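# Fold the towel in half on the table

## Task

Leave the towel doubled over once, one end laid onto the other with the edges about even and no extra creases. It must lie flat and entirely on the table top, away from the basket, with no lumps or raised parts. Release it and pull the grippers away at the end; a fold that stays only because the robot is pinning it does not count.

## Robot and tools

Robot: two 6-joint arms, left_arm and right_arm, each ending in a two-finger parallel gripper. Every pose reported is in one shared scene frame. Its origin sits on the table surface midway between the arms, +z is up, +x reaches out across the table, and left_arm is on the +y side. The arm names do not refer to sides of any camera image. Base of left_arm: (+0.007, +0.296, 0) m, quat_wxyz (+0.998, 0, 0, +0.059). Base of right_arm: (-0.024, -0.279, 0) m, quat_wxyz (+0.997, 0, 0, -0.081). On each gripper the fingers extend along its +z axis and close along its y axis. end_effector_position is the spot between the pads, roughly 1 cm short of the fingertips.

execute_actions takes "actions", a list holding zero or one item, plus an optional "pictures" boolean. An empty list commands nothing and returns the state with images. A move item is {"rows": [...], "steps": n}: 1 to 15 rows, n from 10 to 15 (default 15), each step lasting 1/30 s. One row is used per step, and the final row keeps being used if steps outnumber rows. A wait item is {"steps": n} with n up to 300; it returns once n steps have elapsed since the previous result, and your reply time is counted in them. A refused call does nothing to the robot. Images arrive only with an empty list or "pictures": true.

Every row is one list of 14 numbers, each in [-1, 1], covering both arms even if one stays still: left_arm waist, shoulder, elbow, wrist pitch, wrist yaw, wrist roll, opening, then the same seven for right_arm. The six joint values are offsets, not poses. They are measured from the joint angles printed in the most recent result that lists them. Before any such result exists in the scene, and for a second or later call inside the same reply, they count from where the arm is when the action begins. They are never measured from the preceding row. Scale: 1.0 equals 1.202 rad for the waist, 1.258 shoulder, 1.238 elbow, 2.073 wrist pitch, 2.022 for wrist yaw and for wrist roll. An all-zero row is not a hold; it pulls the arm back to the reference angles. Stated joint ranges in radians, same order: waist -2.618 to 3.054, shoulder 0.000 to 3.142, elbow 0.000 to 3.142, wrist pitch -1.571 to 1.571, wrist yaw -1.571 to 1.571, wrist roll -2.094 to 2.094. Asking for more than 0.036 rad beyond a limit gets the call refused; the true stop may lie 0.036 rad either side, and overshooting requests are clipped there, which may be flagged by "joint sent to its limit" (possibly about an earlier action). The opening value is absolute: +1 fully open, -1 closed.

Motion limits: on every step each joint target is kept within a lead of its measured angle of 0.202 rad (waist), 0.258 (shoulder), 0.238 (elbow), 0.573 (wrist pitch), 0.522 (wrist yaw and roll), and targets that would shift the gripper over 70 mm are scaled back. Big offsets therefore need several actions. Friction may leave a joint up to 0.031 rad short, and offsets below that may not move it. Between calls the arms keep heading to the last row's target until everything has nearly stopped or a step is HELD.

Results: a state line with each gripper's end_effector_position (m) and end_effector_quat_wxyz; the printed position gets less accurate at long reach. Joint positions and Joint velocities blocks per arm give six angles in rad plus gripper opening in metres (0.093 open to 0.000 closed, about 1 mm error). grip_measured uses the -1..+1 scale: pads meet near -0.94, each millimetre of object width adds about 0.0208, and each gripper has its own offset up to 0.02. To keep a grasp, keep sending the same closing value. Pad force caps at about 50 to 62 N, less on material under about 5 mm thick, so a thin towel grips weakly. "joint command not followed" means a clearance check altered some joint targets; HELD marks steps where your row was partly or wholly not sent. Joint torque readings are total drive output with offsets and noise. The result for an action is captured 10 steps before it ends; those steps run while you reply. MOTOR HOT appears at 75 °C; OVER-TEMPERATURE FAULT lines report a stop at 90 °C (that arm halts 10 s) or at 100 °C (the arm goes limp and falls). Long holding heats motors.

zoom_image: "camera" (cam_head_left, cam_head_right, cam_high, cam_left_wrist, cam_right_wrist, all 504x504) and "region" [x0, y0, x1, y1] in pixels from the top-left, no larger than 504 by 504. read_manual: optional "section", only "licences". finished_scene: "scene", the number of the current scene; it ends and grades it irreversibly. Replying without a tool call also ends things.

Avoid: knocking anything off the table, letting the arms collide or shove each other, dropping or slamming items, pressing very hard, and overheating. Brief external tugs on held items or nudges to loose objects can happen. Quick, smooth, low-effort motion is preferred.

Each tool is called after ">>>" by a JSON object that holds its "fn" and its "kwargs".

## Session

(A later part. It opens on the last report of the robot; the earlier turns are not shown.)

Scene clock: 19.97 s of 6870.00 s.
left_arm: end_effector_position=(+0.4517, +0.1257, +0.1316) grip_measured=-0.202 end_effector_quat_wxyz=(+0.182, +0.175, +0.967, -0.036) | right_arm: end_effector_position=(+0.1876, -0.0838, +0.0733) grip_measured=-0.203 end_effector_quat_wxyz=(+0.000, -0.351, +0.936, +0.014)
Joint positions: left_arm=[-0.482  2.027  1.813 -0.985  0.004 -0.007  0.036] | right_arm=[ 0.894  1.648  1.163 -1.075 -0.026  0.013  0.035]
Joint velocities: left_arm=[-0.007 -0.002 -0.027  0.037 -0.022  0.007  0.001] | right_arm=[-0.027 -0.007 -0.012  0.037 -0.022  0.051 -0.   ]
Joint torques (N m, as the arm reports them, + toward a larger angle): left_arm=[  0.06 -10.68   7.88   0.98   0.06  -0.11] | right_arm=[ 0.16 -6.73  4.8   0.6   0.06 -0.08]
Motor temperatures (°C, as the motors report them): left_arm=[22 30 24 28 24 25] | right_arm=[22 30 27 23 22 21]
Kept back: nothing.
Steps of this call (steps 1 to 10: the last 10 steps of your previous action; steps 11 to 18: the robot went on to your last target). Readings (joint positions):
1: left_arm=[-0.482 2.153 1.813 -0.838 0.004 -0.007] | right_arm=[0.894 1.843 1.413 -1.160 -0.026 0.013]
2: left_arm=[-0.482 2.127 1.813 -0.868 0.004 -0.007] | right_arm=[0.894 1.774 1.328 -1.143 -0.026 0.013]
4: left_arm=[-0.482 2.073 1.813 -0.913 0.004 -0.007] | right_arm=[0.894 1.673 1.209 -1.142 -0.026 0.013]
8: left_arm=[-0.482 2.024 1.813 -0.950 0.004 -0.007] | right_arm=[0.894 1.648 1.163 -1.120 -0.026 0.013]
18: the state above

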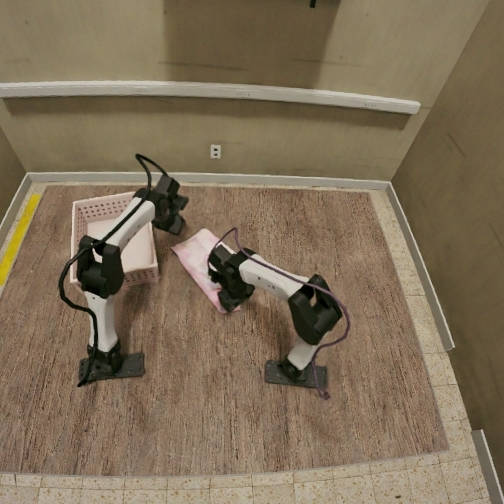

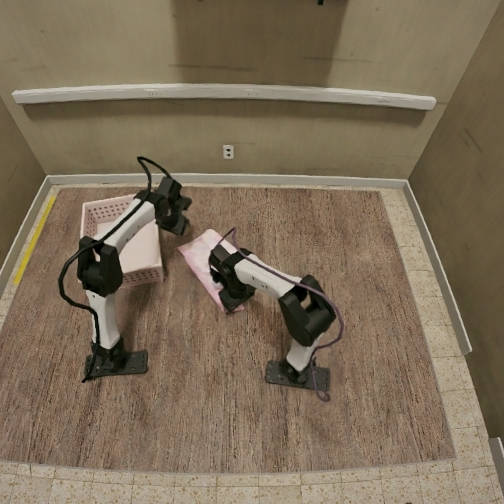

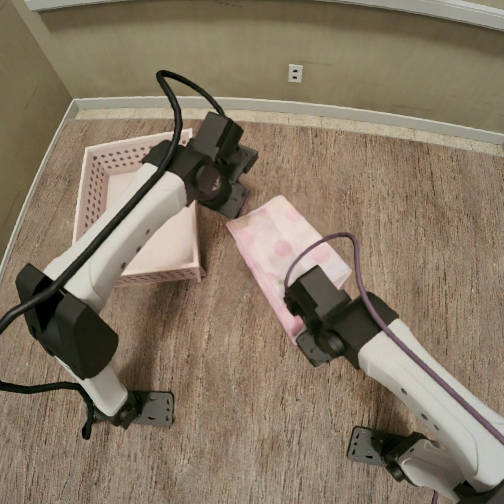

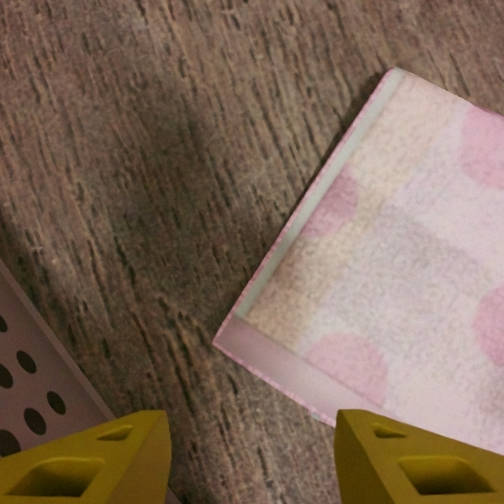

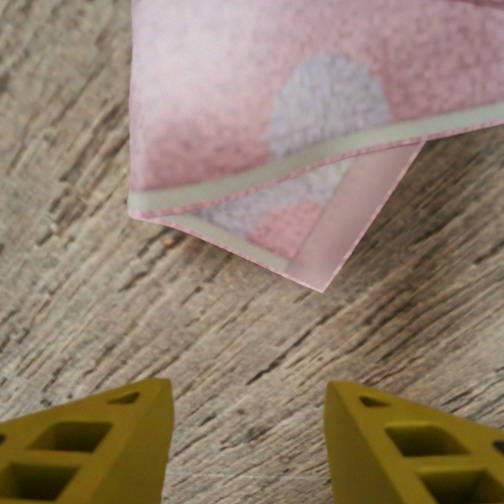

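>>> {"fn": "execute_actions", "kwargs": {"actions": [{"rows": [[-0.01,0.013,-0.02,0.03,0,0,-0.42,-0.01,0.014,-0.005,0.02,0,0,-0.42],[-0.02,0.026,-0.04,0.06,0,0,-0.42,-0.02,0.028,-0.01,0.04,0,0,-0.42],[-0.03,0.039,-0.06,0.09,0,0,-0.42,-0.03,0.042,-0.015,0.06,0,0,-0.42],[-0.039,0.052,-0.08,0.12,0,0,-0.42,-0.046,0.056,-0.02,0.08,0,0,-0.42],[-0.039,0.065,-0.1,0.15,0,0,-0.42,-0.046,0.07,-0.025,0.1,0,0,-0.42],[-0.039,0.078,-0.12,0.18,0,0,-0.42,-0.046,0.084,-0.03,0.111,0,0,-0.42],[-0.039,0.09,-0.14,0.205,0,0,-0.42,-0.046,0.098,-0.035,0.111,0,0,-0.42],[-0.039,0.1,-0.16,0.205,0,0,-0.42,-0.046,0.11,-0.04,0.111,0,0,-0.42],[-0.039,0.11,-0.175,0.205,0,0,-0.42,-0.046,0.12,-0.045,0.111,0,0,-0.42],[-0.039,0.118,-0.19,0.205,0,0,-0.42,-0.046,0.13,-0.045,0.111,0,0,-0.42],[-0.039,0.125,-0.2,0.205,0,0,-0.42,-0.046,0.14,-0.045,0.111,0,0,-0.42],[-0.039,0.132,-0.211,0.205,0,0,-0.42,-0.046,0.147,-0.045,0.111,0,0,-0.42]], "steps": 15}]}}

>>> {"fn": "execute_actions", "kwargs": {"actions": [{"steps": 16}], "pictures": true}}

Scene clock: 22.87 s of 6870.00 s.
left_arm: end_effector_position=(+0.4647, +0.1110, +0.1188) grip_measured=-0.418 end_effector_quat_wxyz=(+0.212, +0.183, +0.959, -0.044) | right_arm: end_effector_position=(+0.2054, -0.0794, +0.0636) grip_measured=-0.417 end_effector_quat_wxyz=(+0.018, -0.338, +0.941, +0.021)
Joint positions: left_arm=[-0.501  2.041  1.761 -0.854  0.004 -0.007  0.025] | right_arm=[ 0.866  1.685  1.163 -1.001 -0.027  0.013  0.025]
Joint velocities: left_arm=[-0.266  0.291 -0.589  1.297 -0.066 -0.022  0.001] | right_arm=[-0.349  0.51   0.017  0.784 -0.051 -0.037 -0.001]
Joint torques (N m, as the arm reports them, + toward a larger angle): left_arm=[-1.06 -7.66  4.85  1.09  0.07 -0.12] | right_arm=[-0.26 -5.14  3.69  0.68  0.05 -0.08]
Motor temperatures (°C, as the motors report them): left_arm=[22 31 25 28 24 25] | right_arm=[22 30 27 23 22 21]
Steps of this call (steps 1 to 15: the robot went on to your last target; steps 16 to 82: nothing new was sent; steps 83 to 87: the first 5 steps of this action). Readings (joint positions):
83: left_arm=[-0.482 2.027 1.813 -0.984 0.004 -0.007] | right_arm=[0.894 1.648 1.163 -1.069 -0.026 0.013]
84: left_arm=[-0.483 2.028 1.807 -0.965 0.004 -0.007] | right_arm=[0.892 1.650 1.163 -1.062 -0.026 0.013]
86: left_arm=[-0.493 2.033 1.780 -0.898 0.004 -0.007] | right_arm=[0.877 1.669 1.163 -1.027 -0.027 0.013]
87: the state above

Scene clock: 23.40 s of 6870.00 s.
left_arm: end_effector_position=(+0.4649, +0.0964, +0.0152) grip_measured=-0.419 end_effector_quat_wxyz=(+0.191, +0.196, +0.961, -0.042) | right_arm: end_effector_position=(+0.2148, -0.0808, +0.0127) grip_measured=-0.417 end_effector_quat_wxyz=(-0.009, -0.327, +0.945, +0.011)
Joint positions: left_arm=[-0.528  2.183  1.577 -0.572  0.002 -0.008  0.025] | right_arm=[ 0.842  1.829  1.122 -0.874 -0.027  0.013  0.025]
Joint velocities: left_arm=[ 0.002 -0.002 -0.002  0.022  0.007  0.066  0.   ] | right_arm=[-0.007  0.002 -0.007  0.037  0.022  0.037  0.   ]
Joint torques (N m, as the arm reports them, + toward a larger angle): left_arm=[ -0.1  -11.76   5.55   1.24   0.07  -0.1 ] | right_arm=[-0.14 -7.3   4.46  0.69  0.06 -0.08]
Motor temperatures (°C, as the motors report them): left_arm=[22 31 25 28 24 25] | right_arm=[22 30 27 22 22 21]
Kept back: nothing.
Steps of this call (steps 1 to 10: the last 10 steps of your previous action; steps 11 to 16: the robot went on to your last target). Readings (joint positions):
1: left_arm=[-0.509 2.054 1.739 -0.807 0.004 -0.007] | right_arm=[0.855 1.703 1.161 -0.972 -0.027 0.013]
2: left_arm=[-0.517 2.071 1.715 -0.757 0.004 -0.007] | right_arm=[0.847 1.723 1.157 -0.944 -0.027 0.013]
4: left_arm=[-0.526 2.112 1.665 -0.679 0.004 -0.007] | right_arm=[0.842 1.762 1.144 -0.905 -0.027 0.013]
8: left_arm=[-0.529 2.186 1.580 -0.619 0.003 -0.007] | right_arm=[0.842 1.820 1.124 -0.880 -0.027 0.013]
16: the state above

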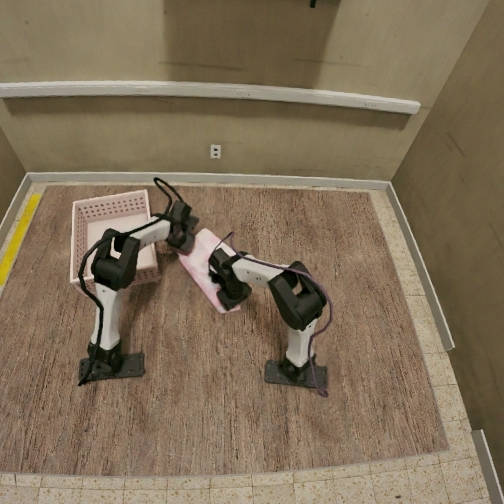

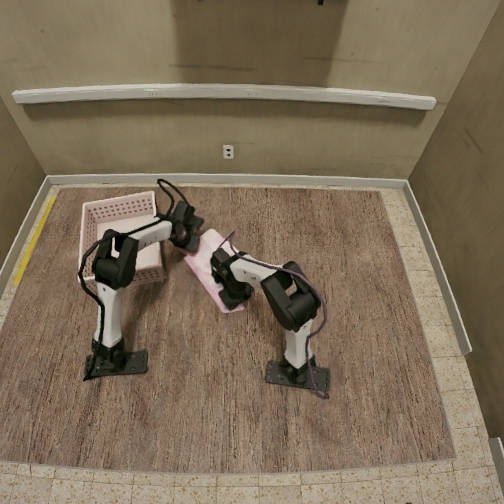

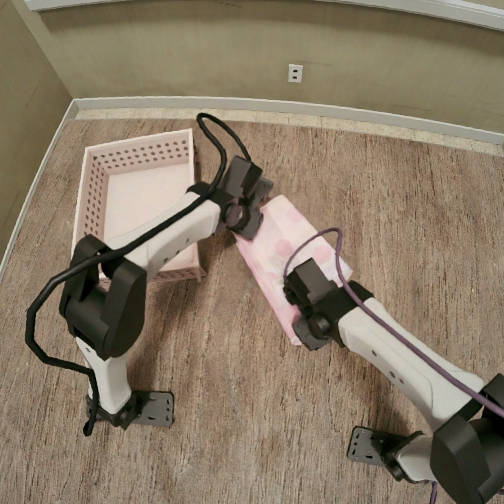

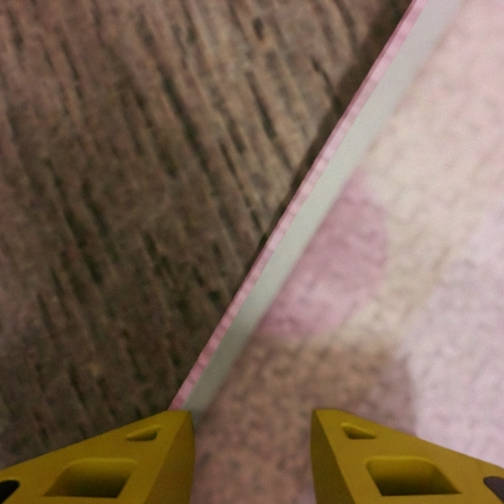

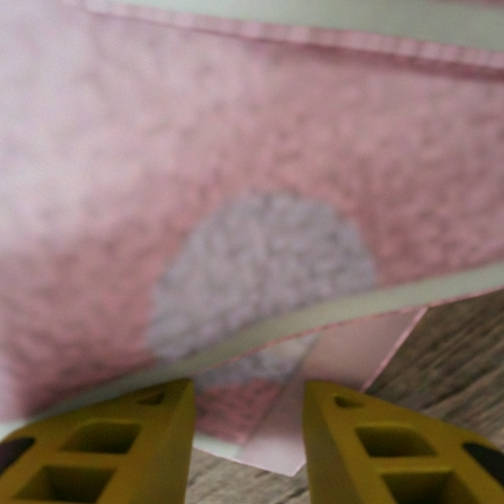

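>>> {"fn": "execute_actions", "kwargs": {"actions": [{"rows": [[0,0.02,-0.03,0,0,0,-0.42,0,0.03,-0.03,0,0,0,-0.42],[0,0.02,-0.03,0,0,0,-0.42,0,0.03,-0.03,0,0,0,-0.42],[0,0.02,-0.03,0,0,0,-0.5,0,0.03,-0.03,0,0,0,-0.5],[0,0.02,-0.03,0,0,0,-0.58,0,0.03,-0.03,0,0,0,-0.58],[0,0.02,-0.03,0,0,0,-0.66,0,0.03,-0.03,0,0,0,-0.66],[0,0.02,-0.03,0,0,0,-0.74,0,0.03,-0.03,0,0,0,-0.74],[0,0.02,-0.03,0,0,0,-0.82,0,0.03,-0.03,0,0,0,-0.82],[0,0.02,-0.03,0,0,0,-0.9,0,0.03,-0.03,0,0,0,-0.9],[0,0.02,-0.03,0,0,0,-1,0,0.03,-0.03,0,0,0,-1]], "steps": 13}]}}

>>> {"fn": "execute_actions", "kwargs": {"actions": [{"rows": [[0,-0.04,0.075,-0.06,0,0,-1,0,-0.05,0.06,-0.06,0,0,-1]], "steps": 12}]}}

>>> {"fn": "execute_actions", "kwargs": {"actions": [{"steps": 12}], "pictures": true}}

Scene clock: 24.23 s of 6870.00 s.
left_arm: end_effector_position=(+0.4628, +0.0973, +0.0125) grip_measured=-0.471 end_effector_quat_wxyz=(+0.187, +0.197, +0.962, -0.041) | right_arm: end_effector_position=(+0.2143, -0.0812, +0.0116) grip_measured=-0.469 end_effector_quat_wxyz=(-0.012, -0.327, +0.945, +0.010)
Joint positions: left_arm=[-0.528  2.184  1.569 -0.571  0.002 -0.008  0.023] | right_arm=[ 0.842  1.833  1.122 -0.874 -0.027  0.013  0.023]
Joint velocities: left_arm=[-0.017  0.042 -0.085  0.051 -0.037  0.007 -0.058] | right_arm=[-0.002 -0.027 -0.017 -0.022 -0.007  0.037 -0.055]
Joint torques (N m, as the arm reports them, + toward a larger angle): left_arm=[ -0.02 -10.67   5.46   1.1    0.07  -0.14] | right_arm=[ 0.15 -4.87  2.78  0.37  0.06 -0.07]
Motor temperatures (°C, as the motors report them): left_arm=[22 31 25 28 24 25] | right_arm=[22 30 27 22 22 21]
Steps of this call (steps 1 to 15: the robot went on to your last target; steps 16 to 22: nothing new was sent; steps 23 to 25: the first 3 steps of this action). Readings (joint positions):
23: left_arm=[-0.528 2.183 1.574 -0.571 0.002 -0.008] | right_arm=[0.842 1.831 1.122 -0.874 -0.027 0.013]
24: left_arm=[-0.528 2.183 1.572 -0.571 0.002 -0.008] | right_arm=[0.842 1.833 1.122 -0.874 -0.027 0.013]
25: the state above

Scene clock: 24.63 s of 6870.00 s.
left_arm: end_effector_position=(+0.4613, +0.0980, +0.0179) grip_measured=-0.998 end_effector_quat_wxyz=(+0.179, +0.197, +0.963, -0.039) | right_arm: end_effector_position=(+0.2147, -0.0816, +0.0208) grip_measured=-0.985 end_effector_quat_wxyz=(-0.012, -0.327, +0.945, +0.008)
Joint positions: left_arm=[-0.528  2.183  1.597 -0.617  0.002 -0.008  0.   ] | right_arm=[ 0.842  1.819  1.144 -0.913 -0.024  0.013  0.   ]
Joint velocities: left_arm=[-0.012 -0.129  0.466 -0.608 -0.022 -0.007  0.   ] | right_arm=[ 0.017 -0.31   0.31  -0.637 -0.007 -0.022  0.   ]
Joint torques (N m, as the arm reports them, + toward a larger angle): left_arm=[  0.04 -15.69  10.79   1.26   0.07  -0.11] | right_arm=[ 0.14 -9.99  7.98  0.3   0.06 -0.08]
Motor temperatures (°C, as the motors report them): left_arm=[22 31 25 28 24 25] | right_arm=[22 30 27 22 22 21]
Steps of this call (steps 1 to 10: the last 10 steps of your previous action; steps 11 to 12: the first 2 steps of this action, its rows measured from where the robot was after step 10). Readings (joint positions):
10: left_arm=[-0.528 2.185 1.567 -0.570 0.002 -0.008] | right_arm=[0.842 1.833 1.122 -0.874 -0.024 0.013]
11: left_arm=[-0.528 2.184 1.581 -0.592 0.002 -0.008] | right_arm=[0.842 1.827 1.132 -0.892 -0.024 0.013]
12: the state above

Scene clock: 25.03 s of 6870.00 s.
left_arm: end_effector_position=(+0.4641, +0.0968, +0.0457) grip_measured=-0.998 end_effector_quat_wxyz=(+0.190, +0.196, +0.961, -0.041) | right_arm: end_effector_position=(+0.2117, -0.0840, +0.0383) grip_measured=-0.985 end_effector_quat_wxyz=(-0.014, -0.327, +0.945, +0.008)
Joint positions: left_arm=[-0.528  2.144  1.641 -0.678  0.002 -0.008  0.   ] | right_arm=[ 0.842  1.783  1.174 -0.983 -0.024  0.013  0.   ]
Joint velocities: left_arm=[-0.012 -0.002 -0.012 -0.022  0.007  0.051  0.   ] | right_arm=[-0.002 -0.017 -0.007  0.037 -0.081 -0.095  0.   ]
Joint torques (N m, as the arm reports them, + toward a larger angle): left_arm=[  0.01 -12.93   9.45   1.01   0.06  -0.11] | right_arm=[ 0.16 -8.35  7.41  0.23  0.06 -0.07]
Motor temperatures (°C, as the motors report them): left_arm=[22 31 25 28 24 25] | right_arm=[22 30 27 22 22 21]
Kept back: nothing.
Steps of this call (steps 1 to 10: the last 10 steps of your previous action; steps 11 to 12: the robot went on to your last target). Readings (joint positions):
1: left_arm=[-0.528 2.178 1.610 -0.633 0.002 -0.008] | right_arm=[0.842 1.809 1.154 -0.929 -0.024 0.013]
2: left_arm=[-0.528 2.170 1.621 -0.643 0.002 -0.008] | right_arm=[0.842 1.798 1.162 -0.940 -0.024 0.013]
4: left_arm=[-0.528 2.155 1.635 -0.654 0.002 -0.008] | right_arm=[0.842 1.785 1.172 -0.954 -0.024 0.013]
8: left_arm=[-0.528 2.144 1.641 -0.664 0.002 -0.008] | right_arm=[0.842 1.783 1.174 -0.973 -0.024 0.013]
12: the state above

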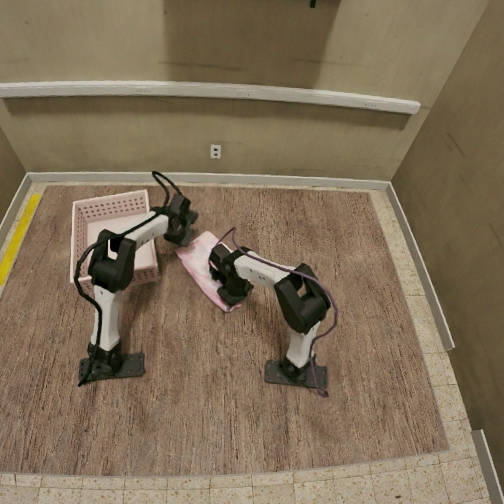

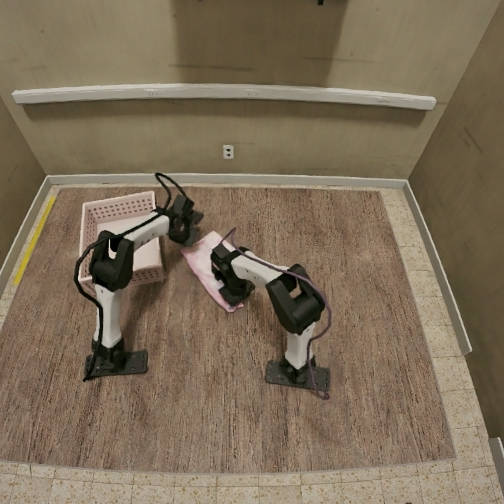

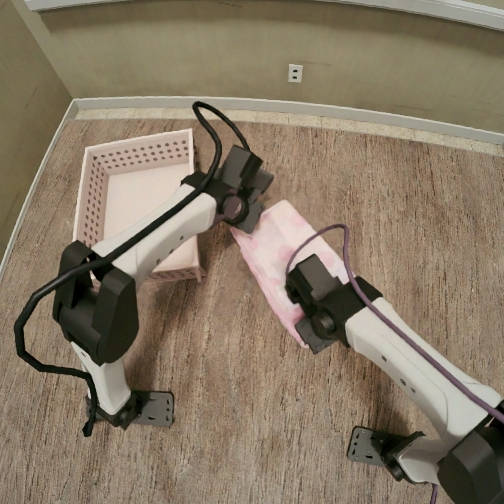

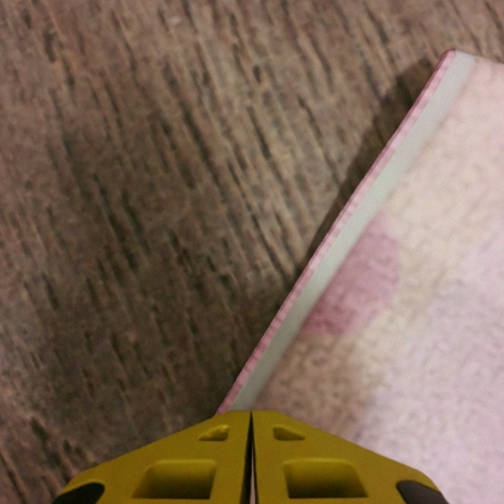

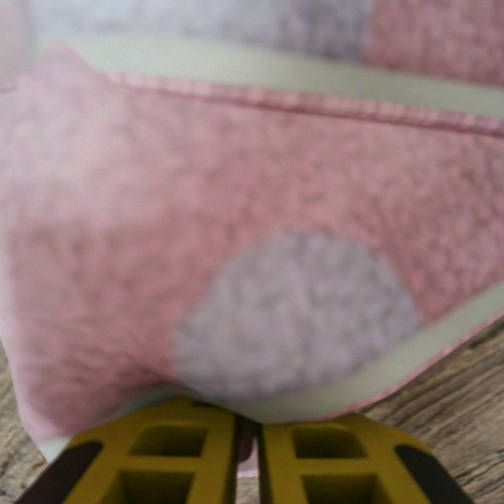

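>>> {"fn": "execute_actions", "kwargs": {"actions": [{"rows": [[-0.022,0.01,-0.02,0.02,0,0,-1,0,0,0,0,0,0,-1],[-0.022,0.02,-0.04,0.04,0,0,-1,0,0,0,0,0,0,-1],[-0.022,0.03,-0.06,0.045,0,0,-1,0,0,0,0,0,0,-1],[-0.022,0.04,-0.077,0.045,0,0,-1,0,0,0,0,0,0,-1],[-0.022,0.05,-0.08,0.045,0,0,-1,0,0,0,0,0,0,-1],[-0.022,0.06,-0.085,0.045,0,0,-1,0,0,0,0,0,0,-1],[-0.022,0.065,-0.085,0.045,0,0,-1,0,0,0,0,0,0,-1],[-0.022,0.065,-0.085,0.045,0,0,-1,0,0,0,0,0,0,-1],[-0.022,0.065,-0.085,0.045,0,0,-1,-0.03,0,0,0,0,-0.018,-1],[-0.022,0.065,-0.085,0.045,0,0,-1,-0.06,0,0,0,0,-0.036,-1],[-0.022,0.065,-0.085,0.045,0,0,-1,-0.09,0,0,0,0,-0.054,-1],[-0.022,0.065,-0.085,0.045,0,0,-1,-0.12,0,0,0,0,-0.072,-1],[-0.022,0.065,-0.085,0.045,0,0,-1,-0.15,0,0,0,0,-0.09,-1],[-0.022,0.065,-0.085,0.045,0,0,-1,-0.18,0,0,0,0,-0.108,-1],[-0.022,0.065,-0.085,0.045,0,0,-1,-0.21,0,0,0,0,-0.125,-1]], "steps": 15}]}}

>>> {"fn": "execute_actions", "kwargs": {"actions": [{"rows": [[0,0.03,-0.02,0,0,0,-1,-0.05,0,0,0,0,-0.03,-1],[0,0.03,-0.02,0,0,0,-1,-0.075,0,0,0,0,-0.045,-1],[0,0.03,-0.02,0,0,0,-1,-0.1,0,0,0,0,-0.06,-1],[0,0.03,-0.02,0,0,0,-1,-0.125,0,0,0,0,-0.075,-1],[0,0.03,-0.02,0,0,0,-1,-0.15,0,0,0,0,-0.09,-1],[0,0.03,-0.02,0,0,0,-1,-0.175,0,0,0,0,-0.105,-1],[0,0.03,-0.02,0,0,0,-1,-0.2,0,0,0,0,-0.12,-1],[0,0.03,-0.02,0,0,0,-1,-0.225,0,0,0,0,-0.135,-1],[0,0.03,-0.02,0,0,0,-1,-0.25,0,0,0,0,-0.15,-1],[0,0.03,-0.02,0,0,0,-1,-0.275,0,0,0,0,-0.165,-1],[0,0.03,-0.02,0,0,0,-1,-0.3,0,0,0,0,-0.18,-1]], "steps": 12}]}}

>>> {"fn": "execute_actions", "kwargs": {"actions": [{"steps": 14}], "pictures": true}}

Scene clock: 27.50 s of 6870.00 s.
left_arm: end_effector_position=(+0.4597, +0.0904, +0.0318) grip_measured=-0.998 end_effector_quat_wxyz=(+0.190, +0.204, +0.959, -0.043) | right_arm: end_effector_position=(+0.2109, -0.0847, +0.0383) grip_measured=-0.985 end_effector_quat_wxyz=(-0.016, -0.327, +0.945, +0.007)
Joint positions: left_arm=[-0.543  2.153  1.596 -0.622  0.002 -0.008  0.   ] | right_arm=[ 0.842  1.783  1.174 -0.987 -0.024  0.013  0.   ]
Joint velocities: left_arm=[-0.095  0.227 -0.388  0.256  0.037  0.007  0.   ] | right_arm=[-0.027 -0.017  0.002 -0.007  0.007  0.022  0.   ]
Joint torques (N m, as the arm reports them, + toward a larger angle): left_arm=[-0.28 -9.09  5.05  1.17  0.05 -0.11] | right_arm=[ 0.16 -7.31  5.72  0.39  0.06 -0.08]
Motor temperatures (°C, as the motors report them): left_arm=[22 32 25 28 24 25] | right_arm=[22 30 27 22 22 21]
Steps of this call (steps 1 to 30: the robot went on to your last target; steps 31 to 69: nothing new was sent; steps 70 to 74: the first 5 steps of this action). Readings (joint positions):
70: left_arm=[-0.530 2.144 1.641 -0.682 0.002 -0.008] | right_arm=[0.842 1.783 1.174 -0.987 -0.024 0.013]
71: left_arm=[-0.532 2.145 1.636 -0.668 0.002 -0.008] | right_arm=[0.842 1.783 1.174 -0.987 -0.024 0.013]
73: left_arm=[-0.540 2.147 1.610 -0.632 0.002 -0.008] | right_arm=[0.842 1.783 1.174 -0.987 -0.024 0.013]
74: the state above

Scene clock: 27.90 s of 6870.00 s.
left_arm: end_effector_position=(+0.4595, +0.0871, +0.0098) grip_measured=-0.998 end_effector_quat_wxyz=(+0.187, +0.207, +0.959, -0.042) | right_arm: end_effector_position=(+0.2508, -0.1457, +0.0383) grip_measured=-0.985 end_effector_quat_wxyz=(-0.014, -0.286, +0.958, +0.012)
Joint positions: left_arm=[-0.55   2.191  1.569 -0.563  0.001 -0.008  0.   ] | right_arm=[ 0.6    1.783  1.174 -0.985 -0.028 -0.144  0.   ]
Joint velocities: left_arm=[ 0.012 -0.012  0.012  0.081 -0.022 -0.022  0.   ] | right_arm=[-0.662 -0.002  0.032  0.095 -0.022 -0.388  0.   ]
Joint torques (N m, as the arm reports them, + toward a larger angle): left_arm=[ 0.09 -9.36  5.48  1.11  0.05 -0.11] | right_arm=[ 1.15 -7.32  5.76  0.33  0.05 -0.15]
Motor temperatures (°C, as the motors report them): left_arm=[22 32 25 28 24 25] | right_arm=[22 31 27 22 22 21]
Steps of this call (steps 1 to 10: the last 10 steps of your previous action; steps 11 to 12: the first 2 steps of this action, its rows measured from where the robot was after step 10). Readings (joint positions):
10: left_arm=[-0.550 2.191 1.569 -0.565 0.001 -0.008] | right_arm=[0.662 1.783 1.174 -0.986 -0.030 -0.119]
11: left_arm=[-0.550 2.191 1.569 -0.564 0.001 -0.008] | right_arm=[0.627 1.783 1.174 -0.985 -0.029 -0.131]
12: the state above

Scene clock: 28.37 s of 6870.00 s.
left_arm: end_effector_position=(+0.4593, +0.0837, +0.0104) grip_measured=-0.998 end_effector_quat_wxyz=(+0.188, +0.209, +0.958, -0.050) | right_arm: end_effector_position=(+0.2825, -0.2279, +0.0383) grip_measured=-0.985 end_effector_quat_wxyz=(+0.002, -0.285, +0.958, +0.022)
Joint positions: left_arm=[-0.551  2.191  1.569 -0.557  0.016 -0.008  0.   ] | right_arm=[ 0.304  1.783  1.174 -0.964 -0.045 -0.437  0.   ]
Joint velocities: left_arm=[-0.002 -0.002 -0.022  0.022 -0.022 -0.037  0.   ] | right_arm=[ 0.037  0.007  0.022  0.081 -0.139 -0.3    0.   ]
Joint torques (N m, as the arm reports them, + toward a larger angle): left_arm=[ 0.29 -9.42  5.44  1.03 -0.14 -0.1 ] | right_arm=[-0.19 -7.36  5.8   0.14  0.3  -0.15]
Motor temperatures (°C, as the motors report them): left_arm=[22 32 25 28 24 25] | right_arm=[22 31 27 22 22 21]
Kept back: nothing.
Steps of this call (steps 1 to 10: the last 10 steps of your previous action; steps 11 to 14: the robot went on to your last target). Readings (joint positions):
1: left_arm=[-0.550 2.191 1.569 -0.562 0.001 -0.008] | right_arm=[0.578 1.783 1.174 -0.985 -0.028 -0.161]
2: left_arm=[-0.550 2.191 1.569 -0.562 0.001 -0.008] | right_arm=[0.557 1.783 1.174 -0.985 -0.029 -0.181]
4: left_arm=[-0.550 2.191 1.569 -0.562 0.001 -0.008] | right_arm=[0.510 1.783 1.174 -0.985 -0.031 -0.227]
8: left_arm=[-0.550 2.191 1.569 -0.561 0.001 -0.008] | right_arm=[0.392 1.783 1.174 -0.981 -0.035 -0.332]
14: the state above

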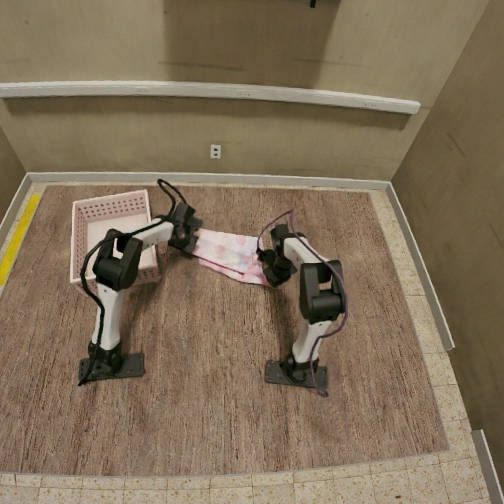

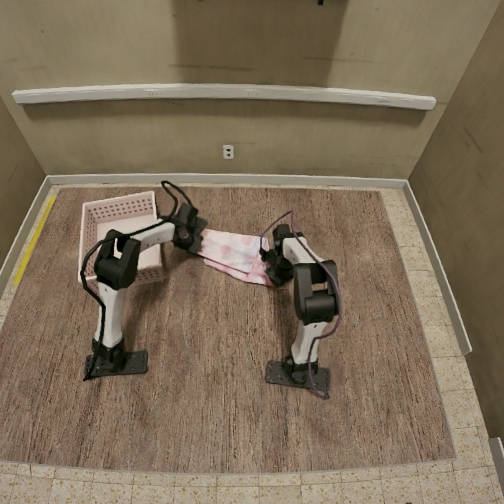

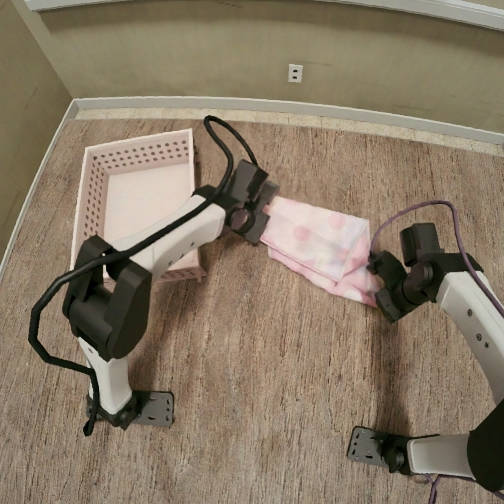

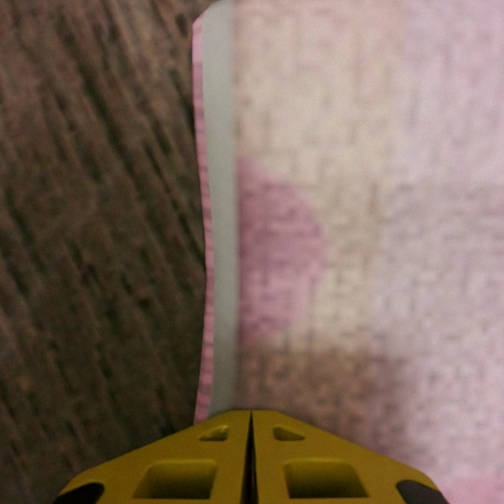

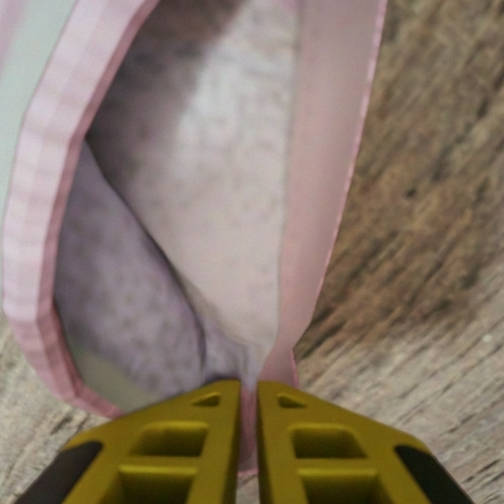

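>>> {"fn": "execute_actions", "kwargs": {"actions": [{"rows": [[-0.005,0.02,-0.015,-0.012,0,0,-1,0,0,0,0,0,0,-1],[-0.01,0.014,-0.02,-0.024,0,0,-1,0,0,0,0,0,0,-1],[-0.015,0.008,-0.025,-0.036,0,0,-1,0,0,0,0,0,0,-1],[-0.02,0.002,-0.03,-0.048,0,0,-1,0,0,0,0,0,0,-1],[-0.025,-0.004,-0.035,-0.06,0,0,-1,0,0,0,0,0,0,-1],[-0.03,-0.01,-0.04,-0.072,0,0,-1,0,0,0,0,0,0,-1],[-0.035,-0.017,-0.045,-0.084,0,0,-1,0,0,0,0,0,0,-1],[-0.04,-0.024,-0.05,-0.096,0,0,-1,0,0,0,0,0,0,-1],[-0.045,-0.031,-0.055,-0.108,0,0,-1,0,0,0,0,0,0,-1],[-0.05,-0.038,-0.06,-0.12,0,0,-1,0,0,0,0,0,0,-1],[-0.055,-0.045,-0.065,-0.132,0,0,-1,0,0,0,0,0,0,-1],[-0.06,-0.052,-0.07,-0.144,0,0,-1,0,0,0,0,0,0,-1],[-0.065,-0.058,-0.075,-0.158,0,0,-1,0,0,0,0,0,0,-1],[-0.068,-0.064,-0.08,-0.158,0,0,-1,0,0,0,0,0,0,-1],[-0.068,-0.07,-0.082,-0.158,0,0,-1,0,0,0,0,0,0,-1]], "steps": 15}]}}

>>> {"fn": "execute_actions", "kwargs": {"actions": [{"steps": 20}], "pictures": true}}

Scene clock: 31.83 s of 6870.00 s.
left_arm: end_effector_position=(+0.4535, +0.0791, +0.0099) grip_measured=-0.998 end_effector_quat_wxyz=(+0.181, +0.215, +0.958, -0.052) | right_arm: end_effector_position=(+0.2836, -0.2257, +0.0384) grip_measured=-0.985 end_effector_quat_wxyz=(+0.006, -0.294, +0.955, +0.028)
Joint positions: left_arm=[-0.563  2.189  1.569 -0.573  0.021 -0.008  0.   ] | right_arm=[ 0.305  1.783  1.174 -0.958 -0.057 -0.455  0.   ]
Joint velocities: left_arm=[-0.129 -0.051 -0.007 -0.271  0.007 -0.007  0.   ] | right_arm=[-0.002  0.002  0.002  0.037 -0.037  0.081  0.   ]
Joint torques (N m, as the arm reports them, + toward a larger angle): left_arm=[ -0.78 -12.36   3.86   0.44   0.02  -0.12] | right_arm=[ 0.14 -7.37  5.77  0.33  0.12  0.  ]
Motor temperatures (°C, as the motors report them): left_arm=[22 33 25 28 24 25] | right_arm=[22 31 27 22 22 21]
Steps of this call (steps 1 to 30: the robot went on to your last target; steps 31 to 99: nothing new was sent; steps 100 to 104: the first 5 steps of this action). Readings (joint positions):
100: left_arm=[-0.552 2.191 1.569 -0.557 0.019 -0.008] | right_arm=[0.305 1.783 1.174 -0.963 -0.053 -0.471]
101: left_arm=[-0.553 2.191 1.569 -0.558 0.021 -0.008] | right_arm=[0.305 1.783 1.174 -0.961 -0.055 -0.465]
103: left_arm=[-0.559 2.191 1.569 -0.566 0.021 -0.008] | right_arm=[0.305 1.783 1.174 -0.958 -0.057 -0.458]
104: the state above

Scene clock: 32.50 s of 6870.00 s.
left_arm: end_effector_position=(+0.3734, +0.0868, +0.0099) grip_measured=-0.998 end_effector_quat_wxyz=(+0.061, +0.249, +0.966, -0.027) | right_arm: end_effector_position=(+0.2836, -0.2258, +0.0384) grip_measured=-0.985 end_effector_quat_wxyz=(+0.006, -0.289, +0.957, +0.027)
Joint positions: left_arm=[-0.628  2.108  1.502 -0.834  0.021 -0.008  0.   ] | right_arm=[ 0.305  1.783  1.174 -0.958 -0.056 -0.445  0.   ]
Joint velocities: left_arm=[ 0.017 -0.012  0.007 -0.037  0.022 -0.007  0.   ] | right_arm=[ 0.002  0.002  0.027  0.037 -0.066  0.037  0.   ]
Joint torques (N m, as the arm reports them, + toward a larger angle): left_arm=[ -0.43 -11.73   4.22   0.22   0.02  -0.11] | right_arm=[ 0.14 -7.36  5.78  0.34  0.11  0.01]
Motor temperatures (°C, as the motors report them): left_arm=[22 33 25 28 24 25] | right_arm=[22 31 27 22 22 21]
Kept back: nothing.
Steps of this call (steps 1 to 10: the last 10 steps of your previous action; steps 11 to 20: the robot went on to your last target). Readings (joint positions):
1: left_arm=[-0.568 2.186 1.569 -0.585 0.021 -0.008] | right_arm=[0.305 1.783 1.174 -0.958 -0.057 -0.453]
2: left_arm=[-0.574 2.181 1.566 -0.599 0.021 -0.008] | right_arm=[0.305 1.783 1.174 -0.958 -0.057 -0.452]
4: left_arm=[-0.587 2.167 1.553 -0.633 0.021 -0.008] | right_arm=[0.305 1.783 1.174 -0.958 -0.057 -0.449]
8: left_arm=[-0.611 2.134 1.525 -0.727 0.021 -0.008] | right_arm=[0.305 1.783 1.174 -0.958 -0.057 -0.447]
20: the state above

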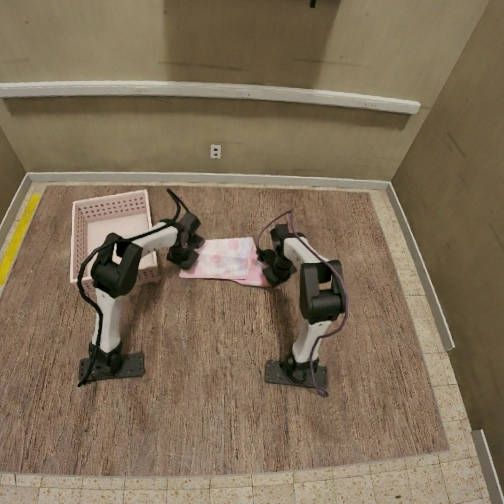

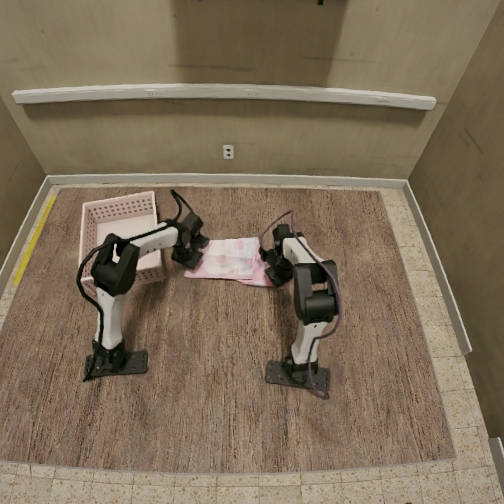

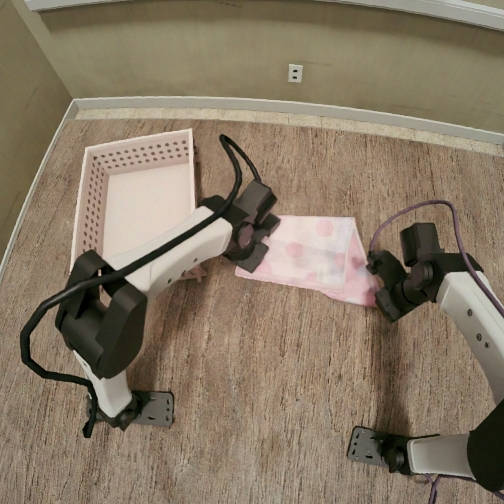

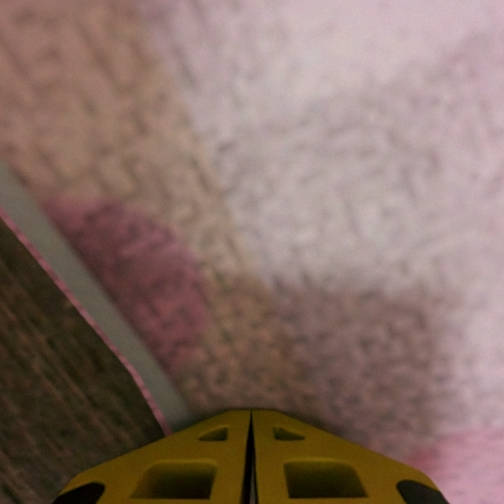

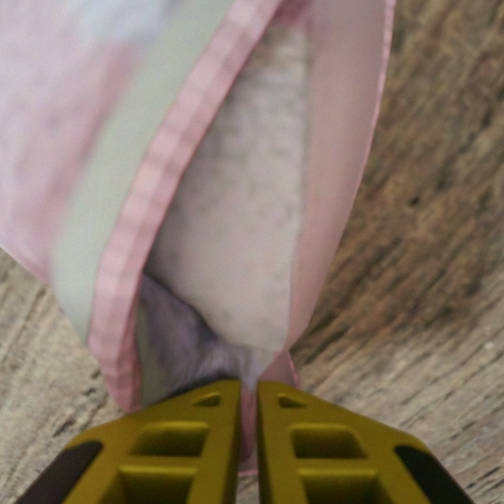

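>>> {"fn": "zoom_image", "kwargs": {"camera": "cam_high", "region": [220, 190, 410, 330]}}

Region (220, 190, 410, 330) of cam_high's 504x504 image, scaled by 2.653, with more detail than that image has; it fills the top 371 rows of this view, and the rest is white.

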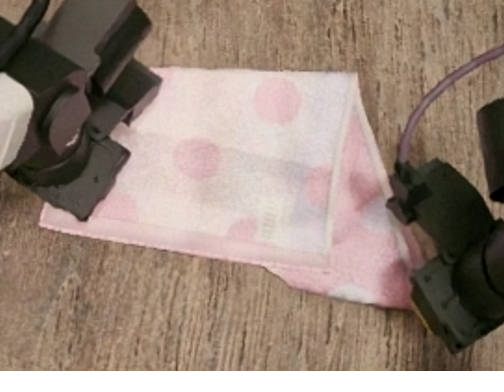

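>>> {"fn": "execute_actions", "kwargs": {"actions": [{"rows": [[0,-0.01,0.04,-0.02,0,0,-1,0,0,0,0,0,0,-1],[0,-0.01,0.08,-0.04,0,0,-1,0,0,0,0,0,0,-1],[0,-0.01,0.12,-0.07,0,-0.03,-0.8,0,0,0,0,0,0,-1],[-0.02,0,0.15,-0.1,0,-0.08,-0.5,0,0,0,0,0,0,-1],[-0.045,0.015,0.18,-0.12,-0.01,-0.13,-0.2,0,0,0,0,0,0,-1],[-0.07,0.03,0.21,-0.14,-0.015,-0.18,0.2,0,0,0,0,0,0,-1],[-0.095,0.045,0.24,-0.16,-0.015,-0.23,0.6,0,0,0,0,0,0,-1],[-0.12,0.06,0.265,-0.175,-0.015,-0.28,1,0,0,0,0,0,0,-1],[-0.145,0.075,0.285,-0.185,-0.015,-0.32,1,0,0,0,0,0,0,-1],[-0.163,0.085,0.295,-0.185,-0.015,-0.355,1,0,0,0,0,0,0,-1]], "steps": 15}]}}

>>> {"fn": "execute_actions", "kwargs": {"actions": [{"steps": 18}], "pictures": true}}

Scene clock: 34.90 s of 6870.00 s.
left_arm: end_effector_position=(+0.3824, +0.0791, +0.0388) grip_measured=-0.392 end_effector_quat_wxyz=(+0.063, +0.215, +0.974, -0.028) | right_arm: end_effector_position=(+0.2836, -0.2258, +0.0384) grip_measured=-0.985 end_effector_quat_wxyz=(+0.006, -0.289, +0.957, +0.027)
Joint positions: left_arm=[-0.635  2.112  1.629 -0.95   0.017 -0.084  0.026] | right_arm=[ 0.305  1.783  1.174 -0.958 -0.056 -0.445  0.   ]
Joint velocities: left_arm=[-0.193  0.022  1.214 -0.872 -0.256 -1.238  0.388] | right_arm=[-0.012 -0.012 -0.007 -0.007  0.007  0.007  0.   ]
Joint torques (N m, as the arm reports them, + toward a larger angle): left_arm=[ -3.4  -10.53   9.26   0.71   0.13  -0.11] | right_arm=[ 0.16 -7.36  5.78  0.4   0.02 -0.08]
Motor temperatures (°C, as the motors report them): left_arm=[22 34 25 27 24 25] | right_arm=[22 31 27 22 22 21]
Steps of this call (steps 1 to 30: the robot went on to your last target; steps 31 to 67: nothing new was sent; steps 68 to 72: the first 5 steps of this action). Readings (joint positions):
68: left_arm=[-0.628 2.107 1.509 -0.841 0.021 -0.008] | right_arm=[0.305 1.783 1.174 -0.958 -0.056 -0.445]
69: left_arm=[-0.628 2.108 1.524 -0.857 0.021 -0.008] | right_arm=[0.305 1.783 1.174 -0.958 -0.056 -0.445]
71: left_arm=[-0.629 2.111 1.587 -0.918 0.021 -0.043] | right_arm=[0.305 1.783 1.174 -0.958 -0.056 -0.445]
72: the state above

Scene clock: 35.50 s of 6870.00 s.
left_arm: end_effector_position=(+0.3331, +0.0156, +0.0528) grip_measured=+0.992 end_effector_quat_wxyz=(+0.004, +0.003, +1.000, -0.003) | right_arm: end_effector_position=(+0.2836, -0.2258, +0.0384) grip_measured=-0.985 end_effector_quat_wxyz=(+0.006, -0.289, +0.957, +0.027)
Joint positions: left_arm=[-0.828  2.21   1.85  -1.2   -0.001 -0.704  0.093] | right_arm=[ 0.305  1.783  1.174 -0.958 -0.056 -0.445  0.   ]
Joint velocities: left_arm=[-0.012  0.012  0.002 -0.11  -0.051 -0.066 -0.   ] | right_arm=[-0.002 -0.002 -0.007  0.051 -0.051  0.051  0.   ]
Joint torques (N m, as the arm reports them, + toward a larger angle): left_arm=[  0.32 -11.66   8.68   0.28  -0.08  -0.15] | right_arm=[ 0.16 -7.36  5.77  0.4   0.02 -0.08]
Motor temperatures (°C, as the motors report them): left_arm=[22 34 25 27 24 25] | right_arm=[22 31 27 22 22 21]
Kept back: nothing.
Steps of this call (steps 1 to 10: the last 10 steps of your previous action; steps 11 to 18: the robot went on to your last target). Readings (joint positions):
1: left_arm=[-0.646 2.115 1.673 -0.981 0.011 -0.138] | right_arm=[0.305 1.783 1.174 -0.958 -0.056 -0.445]
2: left_arm=[-0.664 2.121 1.717 -1.012 0.005 -0.201] | right_arm=[0.305 1.783 1.174 -0.958 -0.056 -0.445]
4: left_arm=[-0.718 2.140 1.795 -1.067 -0.003 -0.346] | right_arm=[0.305 1.783 1.174 -0.958 -0.056 -0.445]
8: left_arm=[-0.832 2.180 1.850 -1.129 -0.002 -0.566] | right_arm=[0.305 1.783 1.174 -0.958 -0.056 -0.445]
18: the state above

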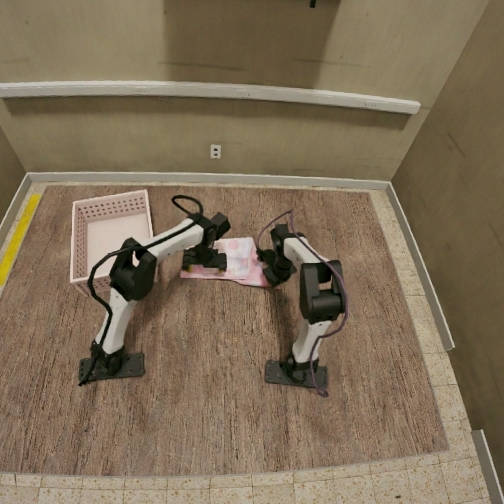

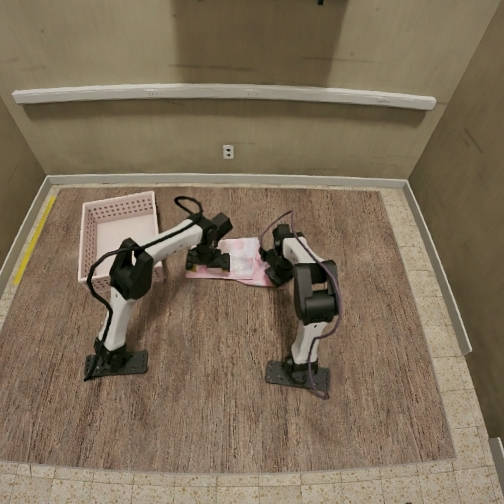

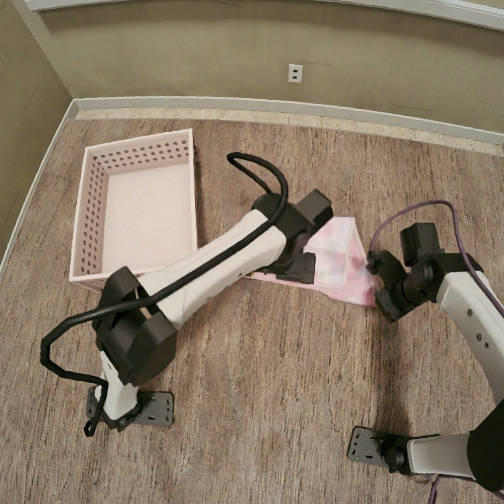

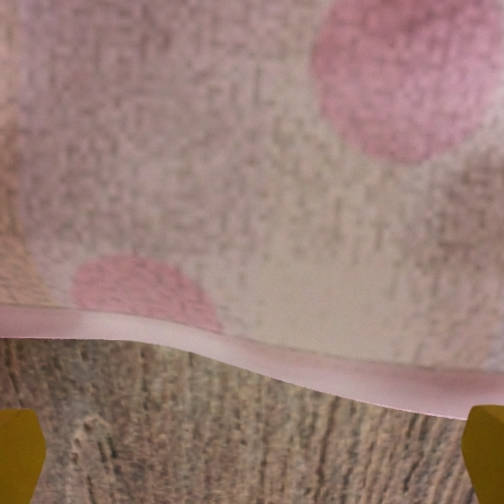

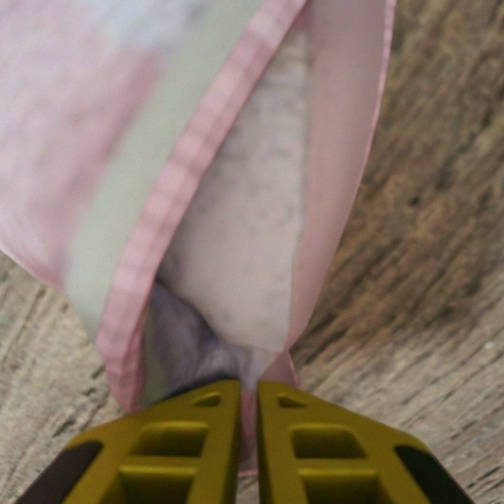

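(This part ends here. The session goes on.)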